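# Four arms lay a jointed cable runway on supports

## Task

Place the jointed cable runway so it rests on all three of its supports, sitting between each support's lugs, with one of its ends on the tall support; then open the grippers and move the arms away, since the runway must stay in place without any robot holding it.

## Robot and tools

Setup: four identical i2rt Big YAM arms named arm1, arm2, arm3 and arm4 share one work area. Each arm has six joints, a two-finger gripper and a wrist camera (arm1_cam_wrist through arm4_cam_wrist). Two room cameras, cam_high and cam_low, are fixed and belong to no arm. With joints 1 and 6 at zero and the hand level and pointing ahead, the wrist camera rides on top of the hand and looks toward the fingertips. The hand reaches roughly 1.0 m out from the joint-1 axis.

Frames: there is one scene frame with its origin on the floor and +z up. The hand point is midway between the fingertips. The hand's z axis runs along the fingers, and the fingers close and open along its y axis. Each arm's foot has its own real pose, which is never printed. In practice all commands are joint angles, so these frames only help when reading images.

execute_actions: the argument actions is a list holding exactly one action, or nothing. An empty list moves nothing and just reports state and images. An action is an object keyed by arm name; under each arm put joints, an object of absolute targets keyed by joint name. These are destinations, not offsets. Units and ranges: joint1_rad -2.879 to 2.879 (spins the arm about its foot; positive is counter-clockwise seen from above; zero points the way the foot faces), joint2_rad 0 to 3.141 (shoulder; zero has the upper arm lying back roughly level, increasing raises it and then tips it forward), joint3_rad 0 to 3.019 (elbow; zero is folded shut, increasing opens it), joint4_rad -1.692 to 1.57 (hand pitch; positive tilts fingers up), joint5_rad -1.57 to 1.57 (hand yaw; positive toward the arm's right), joint6_rad -2.094 to 2.094 (hand roll; positive is clockwise looking from behind the hand), gripper_m 0 to 0.093 (fingertip gap in metres). Completion tolerances are ±0.045, ±0.14, ±0.09, ±0.055, ±0.03, ±0.035 rad and ±0.003 m in that same order. Every arm and joint in one action starts at once and may finish at different moments. Joints run at different speeds, so the hand can sweep a wide arc between postures. Any omitted joint or arm may still be driving toward an earlier target. An unknown key or an out-of-range number rejects the entire call and nothing moves. The optional cameras list picks which images come back: omitted, null or ["all"] gives every camera, [] gives none, an unknown name rejects the call. The pictures line lists the cameras in the order of the returned images.

wait: seconds from 0 to 10. Commands nothing new; returns the same as an empty action. zoom_image: camera plus region [x0, y0, x1, y1] in pixels of that camera's most recent full image, origin at top-left, no larger than 504 by 504. finished_scene: pass the current scene number; it closes the scene permanently and reports success, so the runway must already be resting on its own and the arms clear.

Reading results: joint_positions gives current angles. joint_status tells how each commanded motion ended. off_target means it stopped short and may still be pushing. contact_stop or time_out means it gave up the target and holds where it stopped; but after time_out a joint may keep a target (original, or one no further than 0.375, 0.375, 0.113, 0.225, 0.075, 0.3 rad for joints 1 to 6 from where it is) and continue pushing, moving there if the path opens; on_its_own lists such joints, and its held at value is the target, not the position. Sending a joint its reported position relieves that push. A tiny change from the current position may not move a joint at all. joint command not followed, usually with a cause line, means a self- and inter-arm clearance check blocked that arm's joints (its gripper target still runs); such joints read not_followed and may be retried on every later action until given passable targets. Empty calls never show this line. A joint carrying a load sinks afterwards. If a result reports a stop, any later execute_actions, wait or finished_scene in the same reply is skipped.

Cautions: the arms do not stop on contact and can press very hard. A forceful squeeze between two arms fails the task and ends the run; a hard collision may too, and nothing in the state reports arm-to-arm contact. The clearance check can react late and ignores fingers, gripper housings and wrist cameras. Objects touching arms are fine. Arms do not wait for each other. Never push items off the work area or onto the floor. Avoid drops, slips, slams and heavy pushing. Sustained load or pushing heats motors: a MOTOR HOT line appears from 85 °C, and at 100 °C that arm's motors and gripper go limp until cooled, reported as OVER-TEMPERATURE FAULT, with unreached keys marked limit_stop_at_motor_heat; resend those targets afterward. The simulation keeps running while you compose a reply, with the robots holding the last command, and shorter robot motion is better.

Each tool is called after "Call:" as name(argument=value, ...), one argument or row to a line, values as JSON.

## Session

Call:
execute_actions(
  actions=[],
)

Scene clock: 0.00 s.
Motor temperatures (°C, as the motors report them): arm1=[22 20 24 22 24 24] | arm2=[25 25 26 24 22 22] | arm3=[22 23 23 22 23 23] | arm4=[24 24 21 23 22 24]
arm1.joint_positions: joint1_rad=-0.180 joint2_rad=+0.454 joint3_rad=+1.409 joint4_rad=-1.469 joint5_rad=+0.200 joint6_rad=-0.165 gripper_m=+0.095
arm1.joint_status: not commanded
arm1.hand: x=-0.9978 y=-0.2552 z=+1.4445 quat_wxyz=(-0.489, -0.028, -0.857, +0.161) (m; scene frame)
arm2.joint_positions: joint1_rad=-0.178 joint2_rad=+0.509 joint3_rad=+1.405 joint4_rad=-1.499 joint5_rad=+0.095 joint6_rad=+0.221 gripper_m=+0.094
arm2.joint_status: not commanded
arm2.hand: x=-0.1840 y=-0.5117 z=+1.4182 quat_wxyz=(-0.364, +0.442, -0.767, -0.289) (m; scene frame)
arm3.joint_positions: joint1_rad=-0.367 joint2_rad=+0.567 joint3_rad=+1.427 joint4_rad=-1.292 joint5_rad=-0.155 joint6_rad=-0.447 gripper_m=+0.094
arm3.joint_status: not commanded
arm3.hand: x=+0.2099 y=-0.4592 z=+1.4141 quat_wxyz=(-0.453, +0.684, -0.490, -0.293) (m; scene frame)
arm4.joint_positions: joint1_rad=+0.017 joint2_rad=+0.570 joint3_rad=+1.419 joint4_rad=-1.386 joint5_rad=-0.195 joint6_rad=+0.509 gripper_m=+0.094
arm4.joint_status: not commanded
arm4.hand: x=+0.9194 y=-0.1788 z=+1.4158 quat_wxyz=(-0.228, -0.860, +0.134, +0.437) (m; scene frame)
pictures: arm1_cam_wrist, arm2_cam_wrist, arm3_cam_wrist, arm4_cam_wrist, cam_high, cam_low
Images, in order (width x height): arm1_cam_wrist 616x616, arm2_cam_wrist 616x616, arm3_cam_wrist 616x616, arm4_cam_wrist 616x616, cam_high 896x504, cam_low 896x504.

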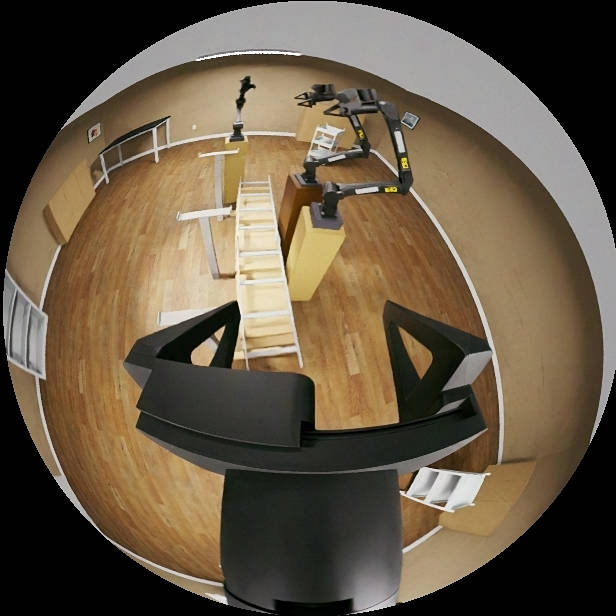

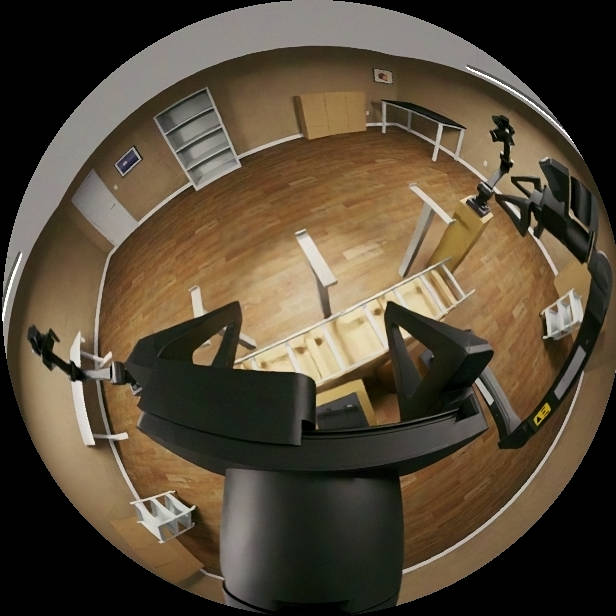

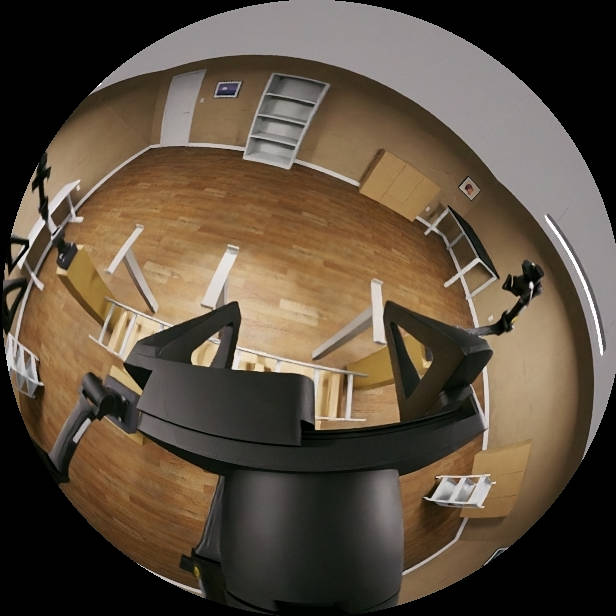

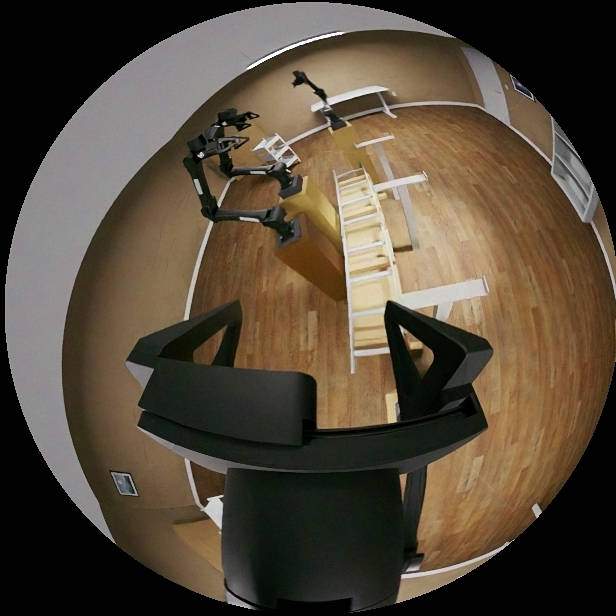

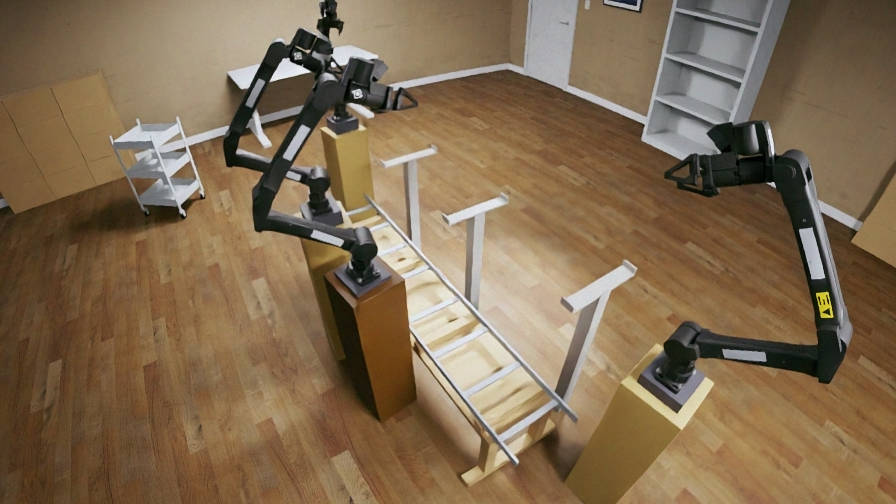

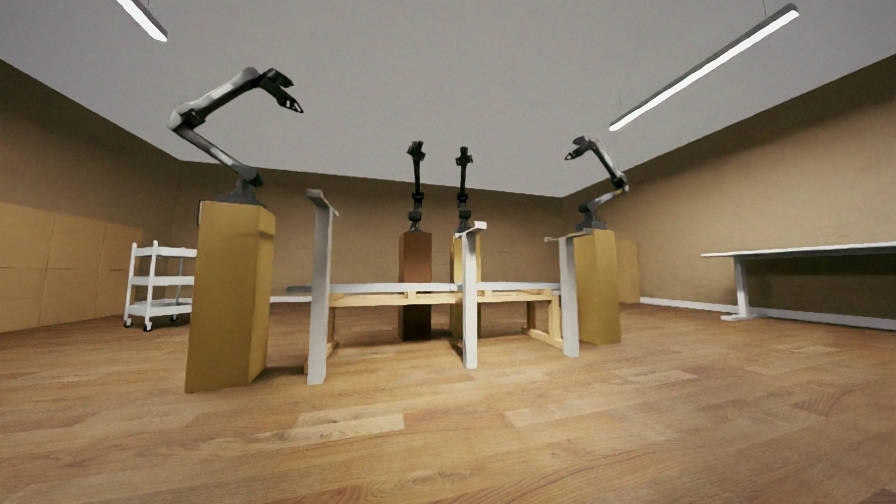

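Call:
execute_actions(
  actions=[
    {"arm1":{"joints":{"joint1_rad":0,"joint2_rad":1.8,"joint3_rad":1.3,"joint4_rad":-1.07,"joint5_rad":0,"joint6_rad":0}},"arm4":{"joints":{"joint1_rad":0,"joint2_rad":1.57,"joint3_rad":0.8,"joint4_rad":-0.8,"joint5_rad":0,"joint6_rad":0}},"arm2":{"joints":{"joint1_rad":0,"joint2_rad":1.2,"joint3_rad":1.2,"joint4_rad":-1.57,"joint5_rad":0,"joint6_rad":0}},"arm3":{"joints":{"joint1_rad":0,"joint2_rad":1.57,"joint3_rad":1.57,"joint4_rad":-1.57,"joint5_rad":0,"joint6_rad":0}}},
  ],
)

Scene clock: 9.23 s.
Motor temperatures (°C, as the motors report them): arm1=[22 21 25 23 24 24] | arm2=[25 25 28 24 22 22] | arm3=[22 23 25 22 23 23] | arm4=[24 24 23 23 22 24]
arm1.joint_positions: joint1_rad=-0.006 joint2_rad=+1.804 joint3_rad=+1.284 joint4_rad=-1.075 joint5_rad=+0.003 joint6_rad=-0.009 gripper_m=+0.095
arm1.joint_status: all done
arm1.hand: x=-0.6304 y=-0.1825 z=+0.9448 quat_wxyz=(+0.007, +0.032, -0.999, +0.008) (m; scene frame)
arm2.joint_positions: joint1_rad=-0.006 joint2_rad=+1.204 joint3_rad=+1.197 joint4_rad=-1.560 joint5_rad=+0.003 joint6_rad=+0.014 gripper_m=+0.094
arm2.joint_status: all done
arm2.hand: x=-0.2116 y=-0.3373 z=+1.1434 quat_wxyz=(-0.002, +0.671, -0.742, +0.003) (m; scene frame)
arm3.joint_positions: joint1_rad=-0.005 joint2_rad=+1.587 joint3_rad=+1.553 joint4_rad=-1.561 joint5_rad=-0.003 joint6_rad=-0.011 gripper_m=+0.094
arm3.joint_status: all done
arm3.hand: x=+0.1223 y=-0.2038 z=+1.0837 quat_wxyz=(+0.011, +0.759, -0.650, +0.009) (m; scene frame)
arm4.joint_positions: joint1_rad=+0.010 joint2_rad=+1.561 joint3_rad=+0.777 joint4_rad=-0.816 joint5_rad=-0.002 joint6_rad=+0.013 gripper_m=+0.094
arm4.joint_status: all done
arm4.hand: x=+0.7774 y=-0.1608 z=+0.8531 quat_wxyz=(-0.003, -0.999, -0.037, -0.023) (m; scene frame)
pictures: arm1_cam_wrist, arm2_cam_wrist, arm3_cam_wrist, arm4_cam_wrist, cam_high, cam_low
Images, in order (width x height): arm1_cam_wrist 616x616, arm2_cam_wrist 616x616, arm3_cam_wrist 616x616, arm4_cam_wrist 616x616, cam_high 896x504, cam_low 896x504.

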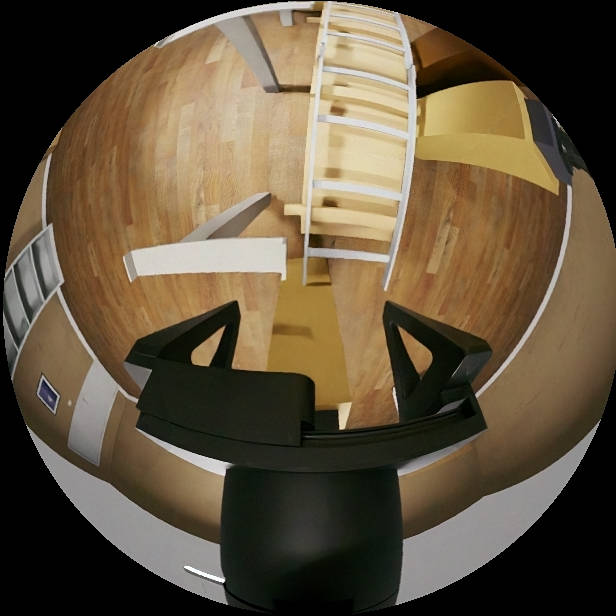

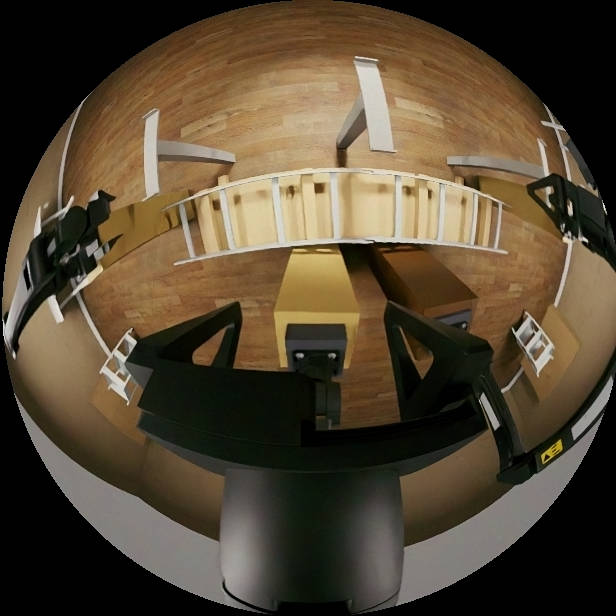

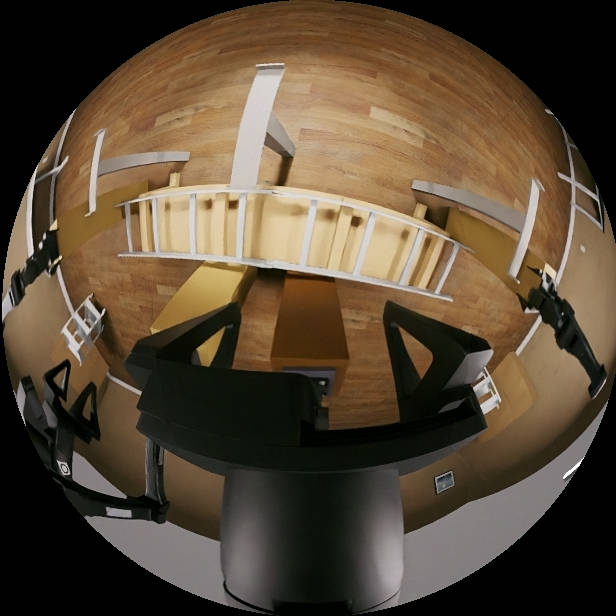

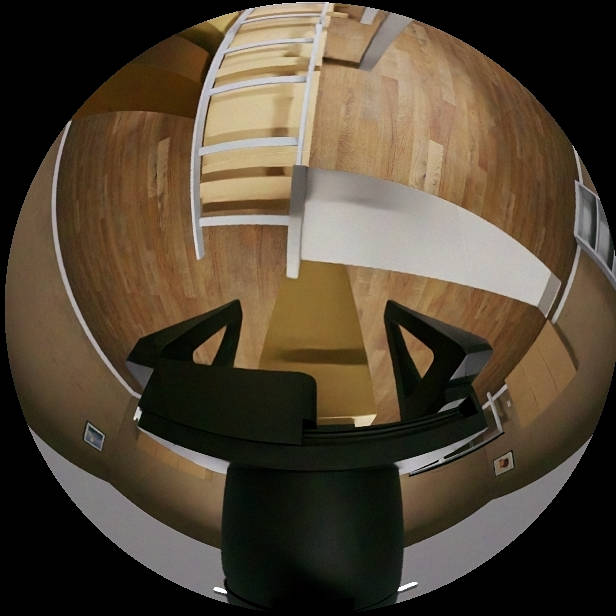

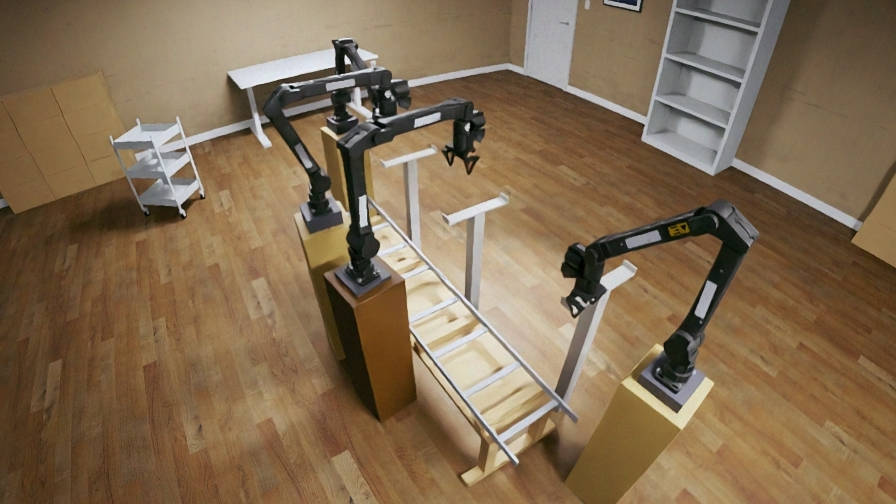

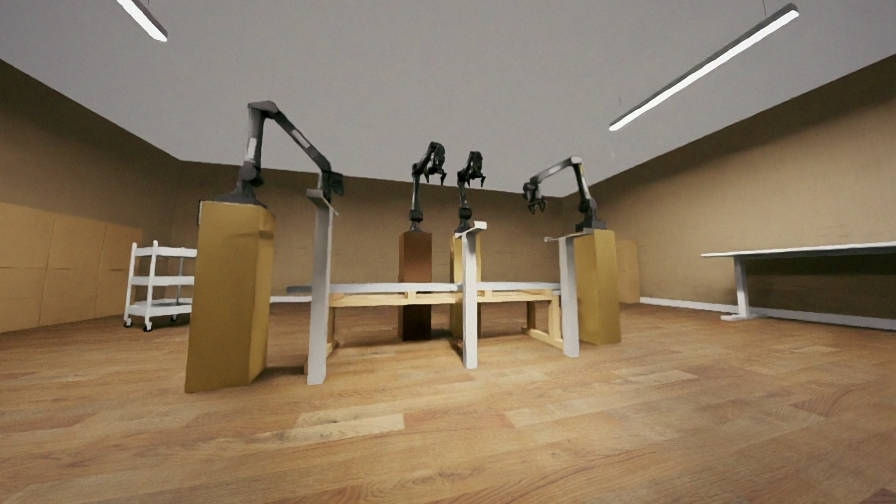

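Call:
execute_actions(
  actions=[
    {"arm1":{"joints":{"joint2_rad":1.0}},"arm4":{"joints":{"joint2_rad":0.8}},"arm2":{"joints":{"joint1_rad":0.65,"joint2_rad":2.33,"joint3_rad":0.96,"joint4_rad":-0.2,"joint6_rad":0.49}},"arm3":{"joints":{"joint1_rad":-0.73,"joint2_rad":2.33,"joint3_rad":0.96,"joint4_rad":-0.2,"joint6_rad":-0.58}}},
  ],
  cameras=["arm2_cam_wrist","arm3_cam_wrist","cam_high","cam_low"],
)

Scene clock: 26.53 s.
Motor temperatures (°C, as the motors report them): arm1=[22 22 27 23 24 24] | arm2=[25 25 30 24 22 22] | arm3=[22 25 27 22 23 23] | arm4=[24 25 24 23 22 24]
arm1.joint_positions: joint1_rad=-0.006 joint2_rad=+0.993 joint3_rad=+1.284 joint4_rad=-1.075 joint5_rad=+0.003 joint6_rad=-0.009 gripper_m=+0.095
arm1.joint_status: all done
arm1.hand: x=-0.7230 y=-0.1834 z=+1.3169 quat_wxyz=(-0.388, +0.032, -0.921, -0.002) (m; scene frame)
arm2.joint_positions: joint1_rad=+0.659 joint2_rad=+2.335 joint3_rad=+0.961 joint4_rad=-0.213 joint5_rad=+0.001 joint6_rad=+0.476 gripper_m=+0.094
arm2.joint_status: all done
arm2.hand: x=-0.4591 y=-0.3334 z=+0.6188 quat_wxyz=(+0.002, +0.743, -0.670, +0.011) (m; scene frame)
arm3.joint_positions: joint1_rad=-0.731 joint2_rad=+2.348 joint3_rad=+0.950 joint4_rad=-0.212 joint5_rad=+0.002 joint6_rad=-0.570 gripper_m=+0.094
arm3.joint_status: all done
arm3.hand: x=+0.4064 y=-0.3466 z=+0.5658 quat_wxyz=(+0.021, +0.702, -0.712, +0.007) (m; scene frame)
arm4.joint_positions: joint1_rad=+0.010 joint2_rad=+0.803 joint3_rad=+0.777 joint4_rad=-0.816 joint5_rad=-0.002 joint6_rad=+0.013 gripper_m=+0.094
arm4.joint_status: all done
arm4.hand: x=+0.7690 y=-0.1597 z=+1.1151 quat_wxyz=(-0.022, -0.937, -0.034, +0.348) (m; scene frame)
pictures: arm2_cam_wrist, arm3_cam_wrist, cam_high, cam_low
Images, in order (width x height): arm2_cam_wrist 616x616, arm3_cam_wrist 616x616, cam_high 896x504, cam_low 896x504.

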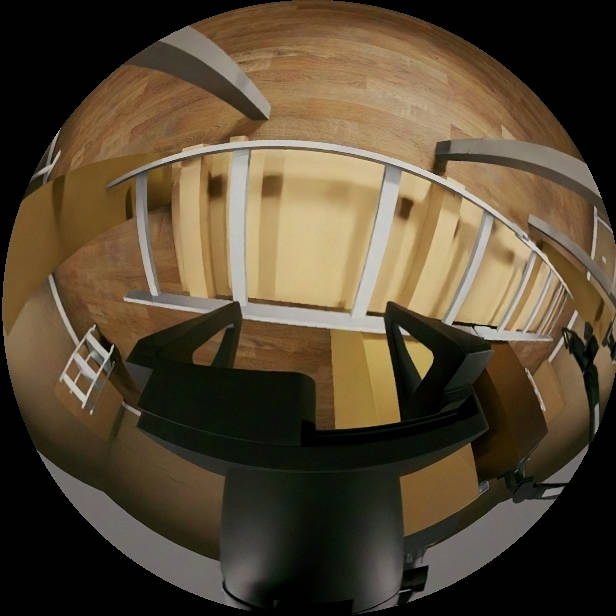

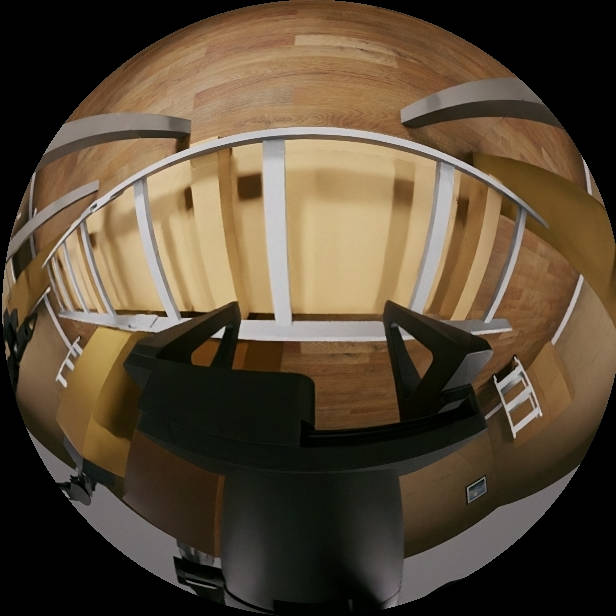

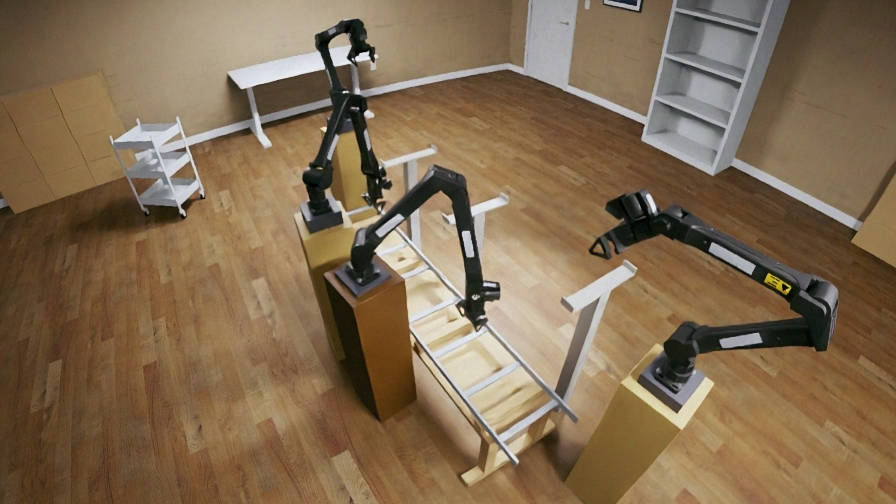

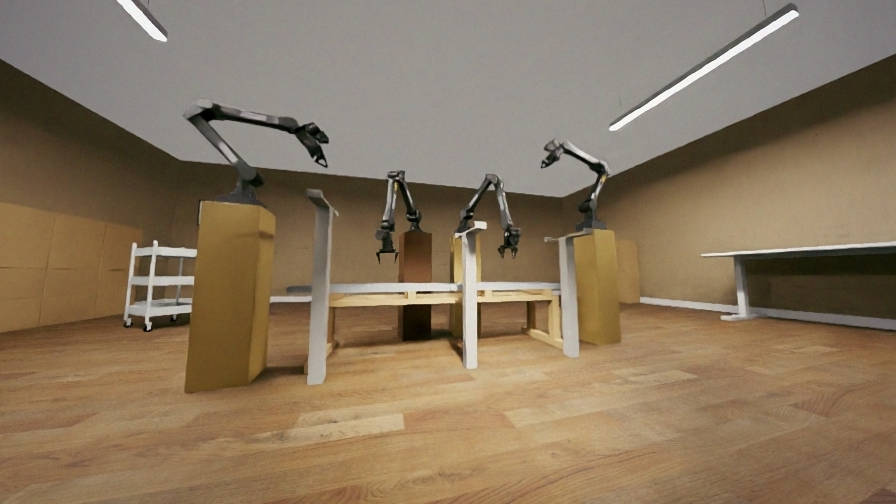

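Call:
execute_actions(
  actions=[
    {"arm2":{"joints":{"joint1_rad":0.455,"joint2_rad":2.74,"joint3_rad":1.286,"joint4_rad":-0.11,"joint6_rad":0.35}},"arm3":{"joints":{"joint1_rad":-0.575,"joint2_rad":2.55,"joint3_rad":1.172,"joint4_rad":-0.19,"joint6_rad":-0.42}}},
  ],
  cameras=["arm2_cam_wrist","arm3_cam_wrist","cam_high","cam_low"],
)

Scene clock: 41.83 s.
Motor temperatures (°C, as the motors report them): arm1=[22 21 29 23 24 24] | arm2=[25 27 28 24 22 22] | arm3=[22 25 25 22 23 23] | arm4=[24 24 27 23 22 24]
arm1.joint_positions: joint1_rad=-0.006 joint2_rad=+0.993 joint3_rad=+1.284 joint4_rad=-1.075 joint5_rad=+0.003 joint6_rad=-0.009 gripper_m=+0.095
arm1.joint_status: not commanded
arm1.hand: x=-0.7230 y=-0.1834 z=+1.3169 quat_wxyz=(-0.388, +0.032, -0.921, -0.002) (m; scene frame)
arm2.joint_positions: joint1_rad=+0.450 joint2_rad=+2.755 joint3_rad=+1.278 joint4_rad=-0.113 joint5_rad=+0.001 joint6_rad=+0.364 gripper_m=+0.094
arm2.joint_status: all done
arm2.hand: x=-0.3932 y=-0.2720 z=+0.4666 quat_wxyz=(+0.004, +0.709, -0.705, +0.012) (m; scene frame)
arm3.joint_positions: joint1_rad=-0.569 joint2_rad=+2.564 joint3_rad=+1.164 joint4_rad=-0.194 joint5_rad=+0.001 joint6_rad=-0.430 gripper_m=+0.094
arm3.joint_status: all done
arm3.hand: x=+0.3684 y=-0.2766 z=+0.4928 quat_wxyz=(+0.013, +0.710, -0.704, +0.006) (m; scene frame)
arm4.joint_positions: joint1_rad=+0.010 joint2_rad=+0.803 joint3_rad=+0.777 joint4_rad=-0.816 joint5_rad=-0.002 joint6_rad=+0.013 gripper_m=+0.094
arm4.joint_status: not commanded
arm4.hand: x=+0.7690 y=-0.1597 z=+1.1151 quat_wxyz=(-0.022, -0.937, -0.034, +0.348) (m; scene frame)
pictures: arm2_cam_wrist, arm3_cam_wrist, cam_high, cam_low
Images, in order (width x height): arm2_cam_wrist 616x616, arm3_cam_wrist 616x616, cam_high 896x504, cam_low 896x504.

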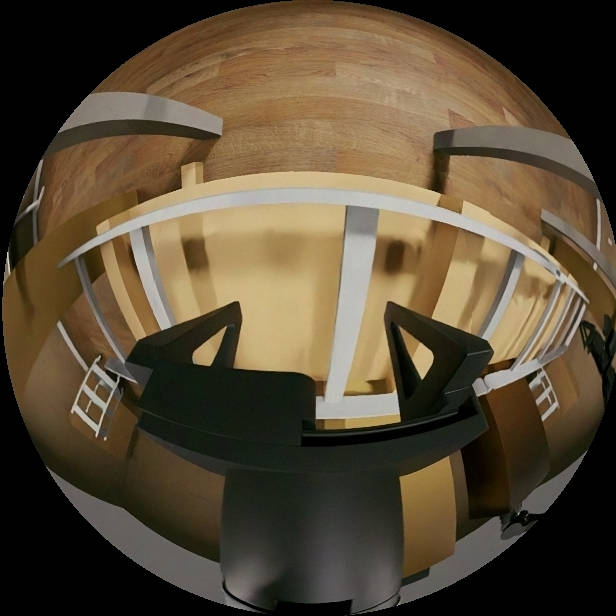

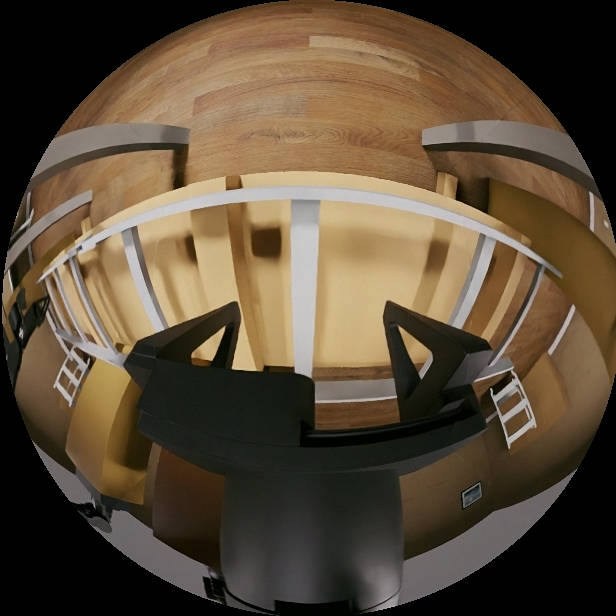

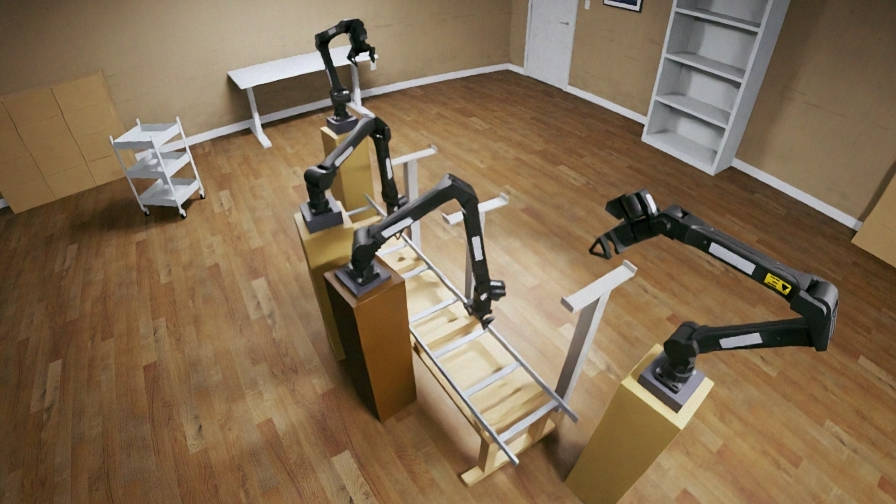

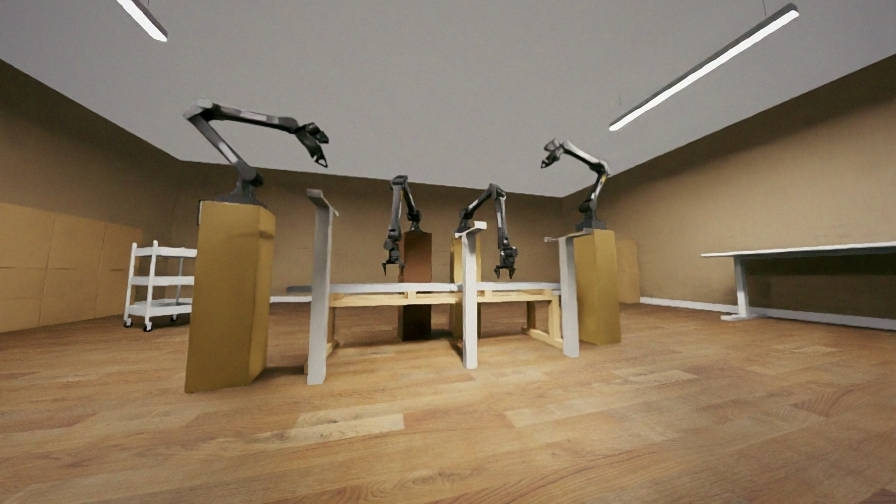

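Call:
execute_actions(
  actions=[
    {"arm2":{"joints":{"joint1_rad":0.40,"joint2_rad":2.88,"joint3_rad":1.35,"joint4_rad":-0.04,"joint6_rad":0.37}},"arm3":{"joints":{"joint2_rad":2.77,"joint3_rad":1.29,"joint4_rad":-0.09,"joint6_rad":-0.37}}},
  ],
  cameras=["arm2_cam_wrist","arm3_cam_wrist","cam_low"],
)

Scene clock: 48.43 s.
Motor temperatures (°C, as the motors report them): arm1=[22 21 30 23 24 24] | arm2=[25 27 27 24 22 22] | arm3=[22 26 25 22 23 23] | arm4=[24 24 27 23 22 24]
arm1.joint_positions: joint1_rad=-0.006 joint2_rad=+0.993 joint3_rad=+1.284 joint4_rad=-1.075 joint5_rad=+0.003 joint6_rad=-0.009 gripper_m=+0.095
arm1.joint_status: not commanded
arm1.hand: x=-0.7230 y=-0.1834 z=+1.3169 quat_wxyz=(-0.388, +0.032, -0.921, -0.002) (m; scene frame)
arm2.joint_positions: joint1_rad=+0.397 joint2_rad=+2.887 joint3_rad=+1.348 joint4_rad=-0.045 joint5_rad=+0.001 joint6_rad=+0.364 gripper_m=+0.094
arm2.joint_status: all done
arm2.hand: x=-0.3669 y=-0.2791 z=+0.4152 quat_wxyz=(+0.003, +0.690, -0.723, +0.010) (m; scene frame)
arm3.joint_positions: joint1_rad=-0.569 joint2_rad=+2.790 joint3_rad=+1.285 joint4_rad=-0.094 joint5_rad=+0.001 joint6_rad=-0.381 gripper_m=+0.094
arm3.joint_status: all done
arm3.hand: x=+0.3617 y=-0.2919 z=+0.4049 quat_wxyz=(+0.015, +0.693, -0.721, +0.007) (m; scene frame)
arm4.joint_positions: joint1_rad=+0.010 joint2_rad=+0.803 joint3_rad=+0.777 joint4_rad=-0.816 joint5_rad=-0.002 joint6_rad=+0.013 gripper_m=+0.094
arm4.joint_status: not commanded
arm4.hand: x=+0.7690 y=-0.1597 z=+1.1151 quat_wxyz=(-0.022, -0.937, -0.034, +0.348) (m; scene frame)
pictures: arm2_cam_wrist, arm3_cam_wrist, cam_low
Images, in order (width x height): arm2_cam_wrist 616x616, arm3_cam_wrist 616x616, cam_low 896x504.

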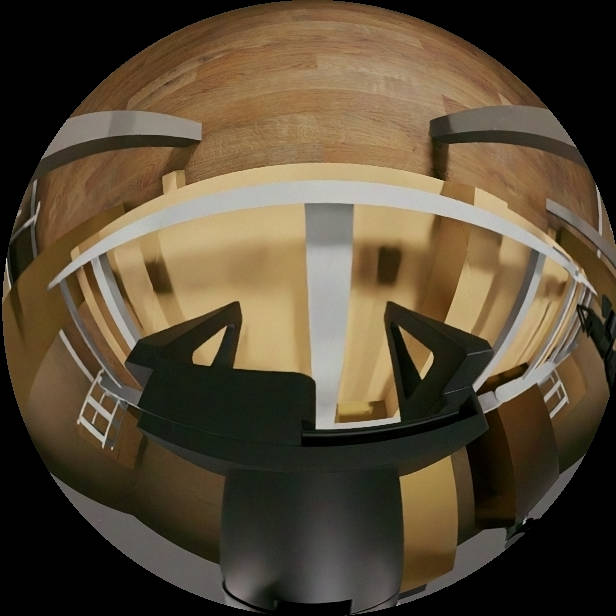

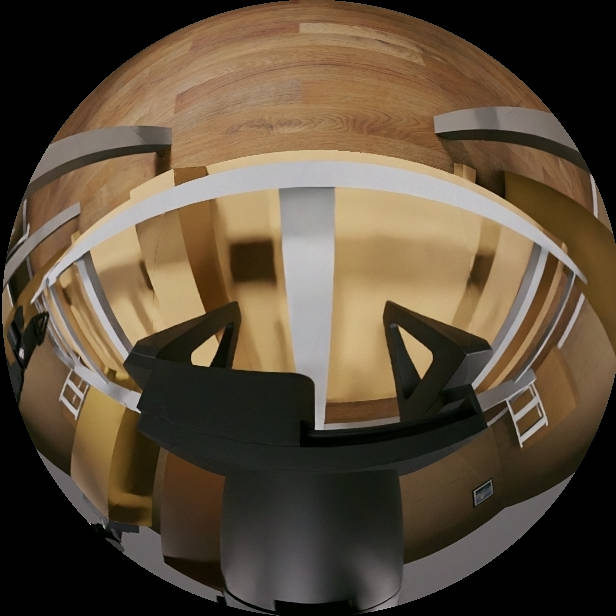

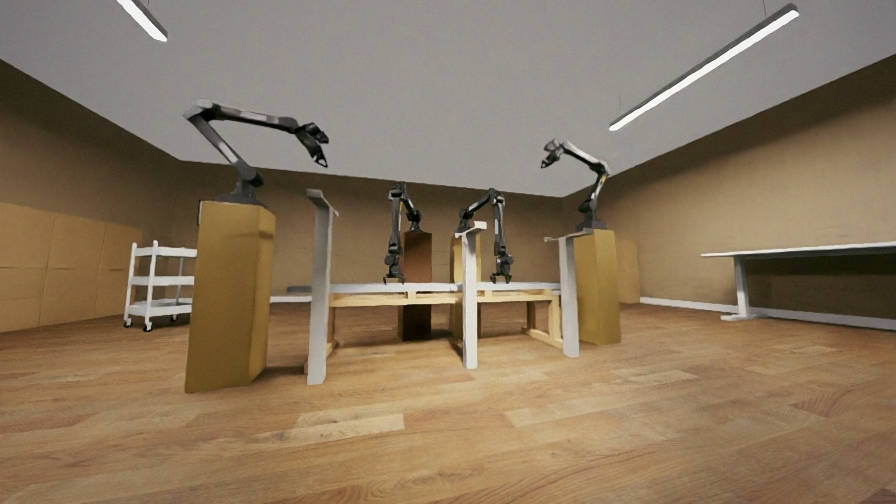

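A bit deeper (~0.38) and further out.

Call:
execute_actions(
  actions=[
    {"arm2":{"joints":{"joint2_rad":2.98,"joint3_rad":1.44,"joint4_rad":-0.03}},"arm3":{"joints":{"joint1_rad":-0.55,"joint2_rad":2.85,"joint3_rad":1.36,"joint4_rad":-0.08}}},
  ],
  cameras=[],
)

Call:
execute_actions(
  actions=[
    {"arm2":{"joints":{"gripper_m":0}},"arm3":{"joints":{"gripper_m":0}}},
  ],
  cameras=["arm2_cam_wrist","arm3_cam_wrist"],
)

Scene clock: 53.80 s.
Motor temperatures (°C, as the motors report them): arm1=[22 21 30 23 24 24] | arm2=[25 28 27 24 22 22] | arm3=[22 26 25 22 23 23] | arm4=[24 24 28 23 22 24]
arm1.joint_positions: joint1_rad=-0.006 joint2_rad=+0.993 joint3_rad=+1.284 joint4_rad=-1.075 joint5_rad=+0.003 joint6_rad=-0.009 gripper_m=+0.095
arm1.joint_status: not commanded
arm1.hand: x=-0.7230 y=-0.1834 z=+1.3169 quat_wxyz=(-0.388, +0.032, -0.921, -0.002) (m; scene frame)
arm2.joint_positions: joint1_rad=+0.397 joint2_rad=+2.978 joint3_rad=+1.439 joint4_rad=-0.037 joint5_rad=+0.001 joint6_rad=+0.364 gripper_m=+0.094
arm2.joint_status: all done
arm2.hand: x=-0.3677 y=-0.2764 z=+0.3801 quat_wxyz=(+0.002, +0.690, -0.723, +0.006) (m; scene frame)
arm3.joint_positions: joint1_rad=-0.557 joint2_rad=+2.853 joint3_rad=+1.357 joint4_rad=-0.088 joint5_rad=+0.001 joint6_rad=-0.381 gripper_m=+0.094
arm3.joint_status: all done
arm3.hand: x=+0.3612 y=-0.2800 z=+0.3810 quat_wxyz=(+0.007, +0.697, -0.717, +0.005) (m; scene frame)
arm4.joint_positions: joint1_rad=+0.010 joint2_rad=+0.803 joint3_rad=+0.777 joint4_rad=-0.816 joint5_rad=-0.002 joint6_rad=+0.013 gripper_m=+0.094
arm4.joint_status: not commanded
arm4.hand: x=+0.7690 y=-0.1597 z=+1.1151 quat_wxyz=(-0.022, -0.937, -0.034, +0.348) (m; scene frame)
pictures: none
No camera images: the call's "cameras" was empty. Leave "cameras" out to get every camera's image.

Scene clock: 54.53 s.
Motor temperatures (°C, as the motors report them): arm1=[22 21 30 23 24 24] | arm2=[25 28 27 24 22 22] | arm3=[22 26 24 22 23 23] | arm4=[24 24 28 23 22 24]
arm1.joint_positions: joint1_rad=-0.006 joint2_rad=+0.993 joint3_rad=+1.284 joint4_rad=-1.075 joint5_rad=+0.003 joint6_rad=-0.009 gripper_m=+0.095
arm1.joint_status: not commanded
arm1.hand: x=-0.7230 y=-0.1834 z=+1.3169 quat_wxyz=(-0.388, +0.032, -0.921, -0.002) (m; scene frame)
arm2.joint_positions: joint1_rad=+0.383 joint2_rad=+2.979 joint3_rad=+1.436 joint4_rad=-0.038 joint5_rad=+0.020 joint6_rad=+0.335 gripper_m=+0.024
arm2.joint_status: gripper_m off_target (ended at +0.024, target +0.000)
arm2.hand: x=-0.3577 y=-0.2766 z=+0.3795 quat_wxyz=(-0.006, +0.696, -0.718, +0.013) (m; scene frame)
arm3.joint_positions: joint1_rad=-0.557 joint2_rad=+2.853 joint3_rad=+1.358 joint4_rad=-0.087 joint5_rad=+0.001 joint6_rad=-0.383 gripper_m=+0.024
arm3.joint_status: gripper_m off_target (ended at +0.024, target +0.000)
arm3.hand: x=+0.3613 y=-0.2800 z=+0.3809 quat_wxyz=(+0.007, +0.698, -0.716, +0.005) (m; scene frame)
arm4.joint_positions: joint1_rad=+0.010 joint2_rad=+0.803 joint3_rad=+0.777 joint4_rad=-0.816 joint5_rad=-0.002 joint6_rad=+0.013 gripper_m=+0.094
arm4.joint_status: not commanded
arm4.hand: x=+0.7690 y=-0.1597 z=+1.1151 quat_wxyz=(-0.022, -0.937, -0.034, +0.348) (m; scene frame)
pictures: arm2_cam_wrist, arm3_cam_wrist
Images, in order (width x height): arm2_cam_wrist 616x616, arm3_cam_wrist 616x616.

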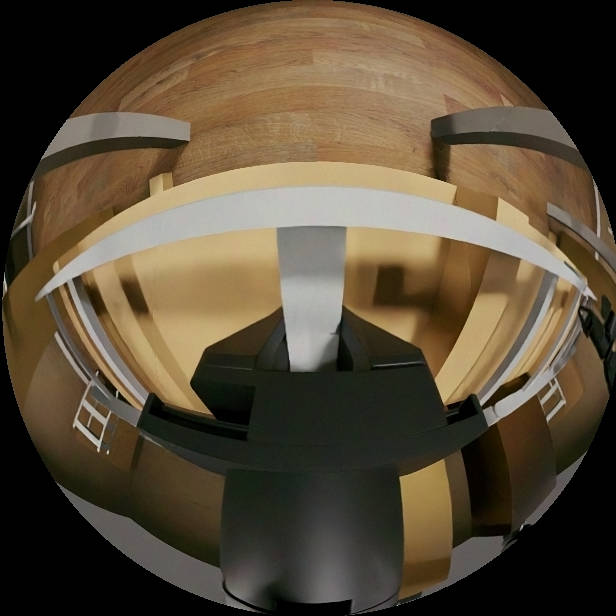

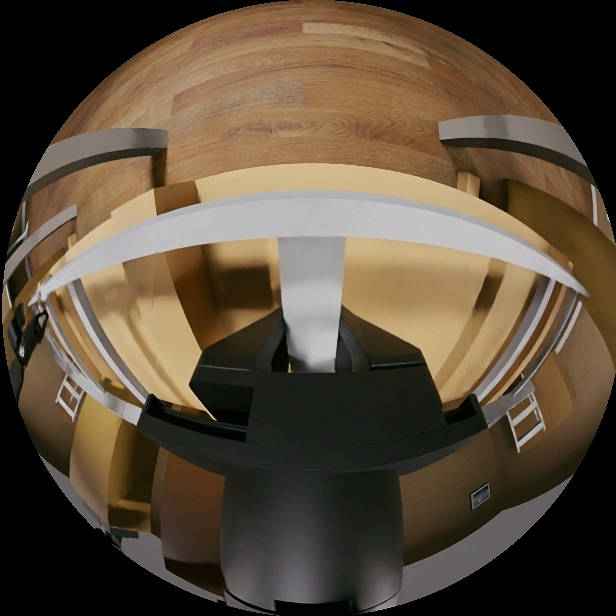

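Call:
execute_actions(
  actions=[
    {"arm1":{"joints":{"joint2_rad":0.4}},"arm4":{"joints":{"joint2_rad":0.3,"joint3_rad":1.3}},"arm2":{"joints":{"joint1_rad":0.385,"joint2_rad":2.315,"joint3_rad":1.03,"joint4_rad":-0.29}},"arm3":{"joints":{"joint2_rad":2.17,"joint3_rad":0.99,"joint4_rad":-0.39}}},
  ],
  cameras=["cam_low"],
)

Call:
execute_actions(
  actions=[
    {"arm2":{"joints":{"joint2_rad":1.595,"joint3_rad":1.07,"joint4_rad":-1.05}},"arm3":{"joints":{"joint2_rad":1.53,"joint3_rad":1.13,"joint4_rad":-1.17}}},
  ],
)

Scene clock: 63.07 s.
Motor temperatures (°C, as the motors report them): arm1=[22 21 31 23 24 24] | arm2=[25 28 27 24 22 22] | arm3=[22 26 24 22 24 23] | arm4=[24 24 28 23 22 24]
arm1.joint_positions: joint1_rad=-0.006 joint2_rad=+0.391 joint3_rad=+1.287 joint4_rad=-1.075 joint5_rad=+0.003 joint6_rad=-0.009 gripper_m=+0.095
arm1.joint_status: all done
arm1.hand: x=-0.9583 y=-0.1946 z=+1.4862 quat_wxyz=(-0.645, +0.027, -0.764, -0.010) (m; scene frame)
arm2.joint_positions: joint1_rad=+0.395 joint2_rad=+2.438 joint3_rad=+1.032 joint4_rad=-0.246 joint5_rad=+0.056 joint6_rad=+0.403 gripper_m=+0.024
arm2.joint_status: all done
arm2.hand: x=-0.3521 y=-0.2913 z=+0.5846 quat_wxyz=(-0.008, +0.675, -0.736, +0.052) (m; scene frame)
arm3.joint_positions: joint1_rad=-0.556 joint2_rad=+2.293 joint3_rad=+0.984 joint4_rad=-0.339 joint5_rad=-0.083 joint6_rad=-0.459 gripper_m=+0.024
arm3.joint_status: all done
arm3.hand: x=+0.3368 y=-0.2982 z=+0.5908 quat_wxyz=(+0.053, +0.723, -0.689, -0.024) (m; scene frame)
arm4.joint_positions: joint1_rad=+0.010 joint2_rad=+0.292 joint3_rad=+1.293 joint4_rad=-0.806 joint5_rad=-0.002 joint6_rad=+0.013 gripper_m=+0.094
arm4.joint_status: all done
arm4.hand: x=+0.9884 y=-0.1375 z=+1.5360 quat_wxyz=(-0.042, -0.640, -0.022, +0.767) (m; scene frame)
pictures: cam_low
Images, in order (width x height): cam_low 896x504.

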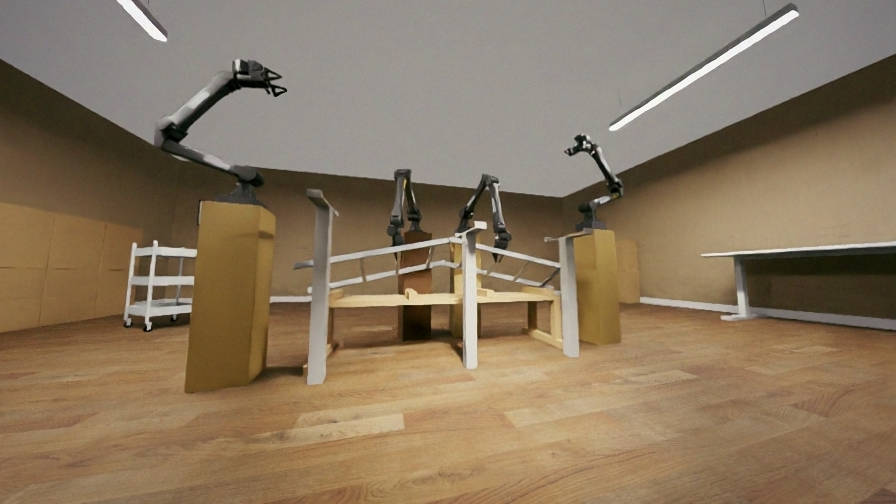

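Scene clock: 65.87 s.
Motor temperatures (°C, as the motors report them): arm1=[22 21 30 23 24 24] | arm2=[25 29 28 24 24 22] | arm3=[22 27 26 22 27 23] | arm4=[24 24 27 23 22 24]
arm1.joint_positions: joint1_rad=-0.006 joint2_rad=+0.391 joint3_rad=+1.287 joint4_rad=-1.075 joint5_rad=+0.003 joint6_rad=-0.009 gripper_m=+0.095
arm1.joint_status: not commanded
arm1.hand: x=-0.9583 y=-0.1946 z=+1.4862 quat_wxyz=(-0.645, +0.027, -0.764, -0.010) (m; scene frame)
arm2.joint_positions: joint1_rad=+0.364 joint2_rad=+1.724 joint3_rad=+0.983 joint4_rad=-1.008 joint5_rad=+0.062 joint6_rad=+0.403 gripper_m=+0.025
arm2.joint_status: all done
arm2.hand: x=-0.3371 y=-0.2972 z=+0.8779 quat_wxyz=(+0.010, +0.663, -0.743, +0.097) (m; scene frame)
arm3.joint_positions: joint1_rad=-0.523 joint2_rad=+1.648 joint3_rad=+1.033 joint4_rad=-1.101 joint5_rad=-0.074 joint6_rad=-0.439 gripper_m=+0.025
arm3.joint_status: joint3_rad time_out (moved +0.050 of +0.146); joint4_rad time_out (moved -0.762 of -0.831); the others done
arm3.on_its_own: joint3_rad reads +1.033 and still pushes toward +1.130 since a time_out; joint4_rad reads -1.101 and still pushes toward -1.170 since a time_out
arm3.hand: x=+0.3233 y=-0.2994 z=+0.8748 quat_wxyz=(+0.082, +0.725, -0.684, -0.006) (m; scene frame)
arm4.joint_positions: joint1_rad=+0.010 joint2_rad=+0.292 joint3_rad=+1.293 joint4_rad=-0.806 joint5_rad=-0.002 joint6_rad=+0.013 gripper_m=+0.094
arm4.joint_status: not commanded
arm4.hand: x=+0.9884 y=-0.1375 z=+1.5360 quat_wxyz=(-0.042, -0.640, -0.022, +0.767) (m; scene frame)
pictures: arm1_cam_wrist, arm2_cam_wrist, arm3_cam_wrist, arm4_cam_wrist, cam_high, cam_low
Images, in order (width x height): arm1_cam_wrist 616x616, arm2_cam_wrist 616x616, arm3_cam_wrist 616x616, arm4_cam_wrist 616x616, cam_high 896x504, cam_low 896x504.

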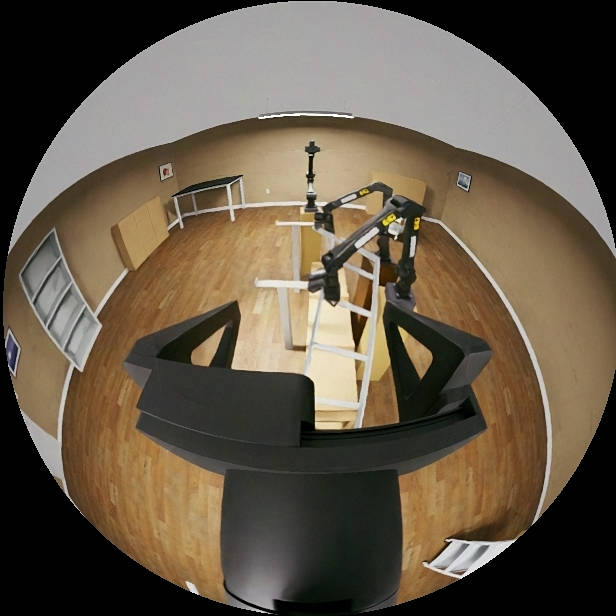

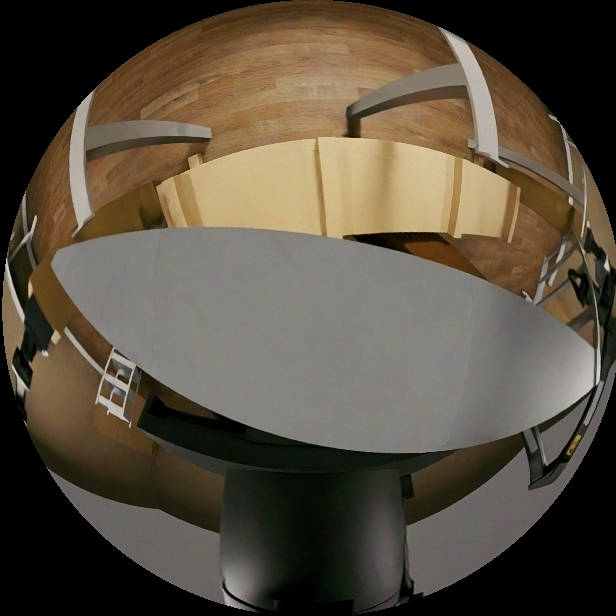

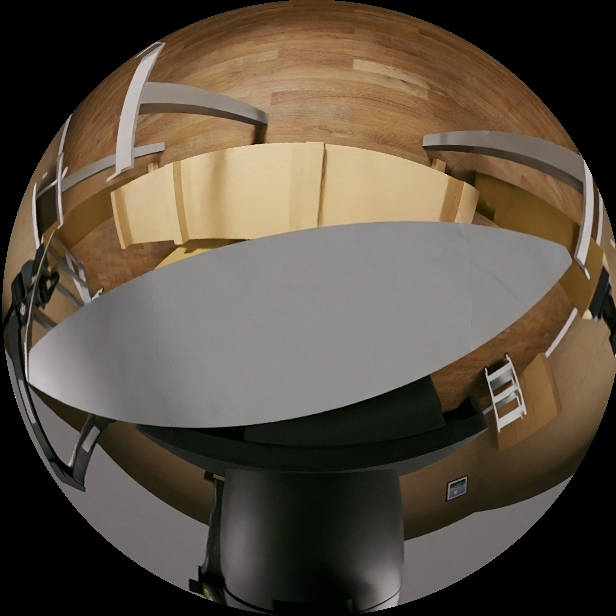

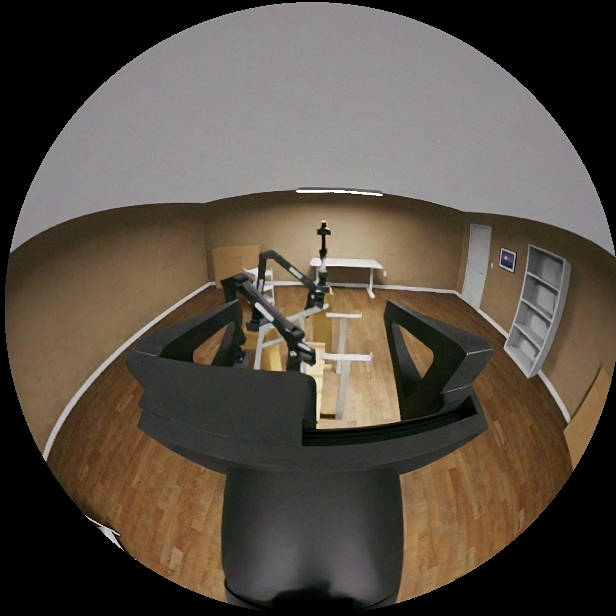

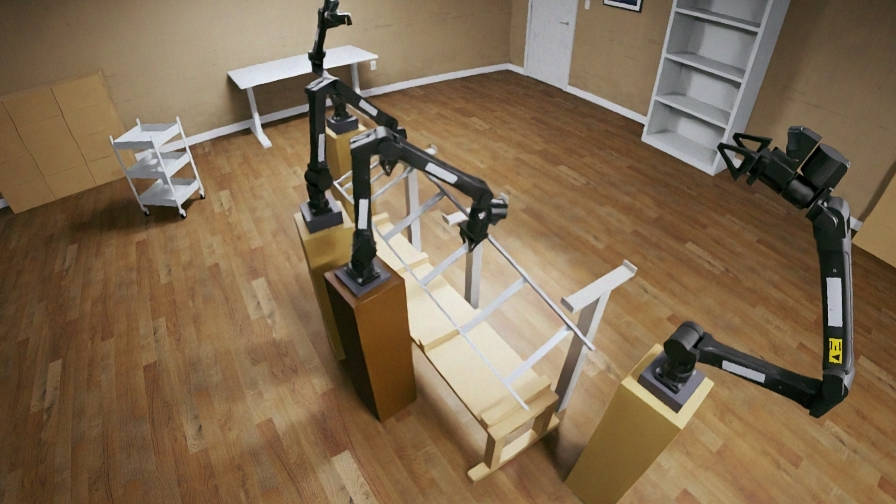

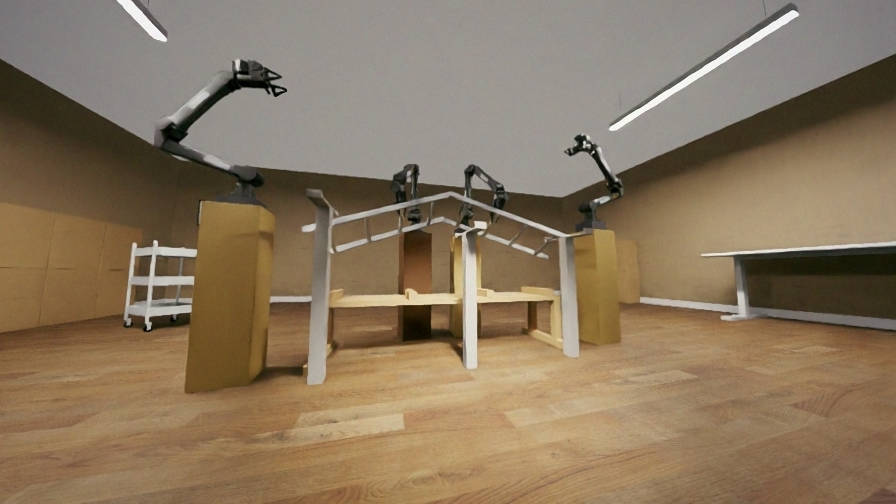

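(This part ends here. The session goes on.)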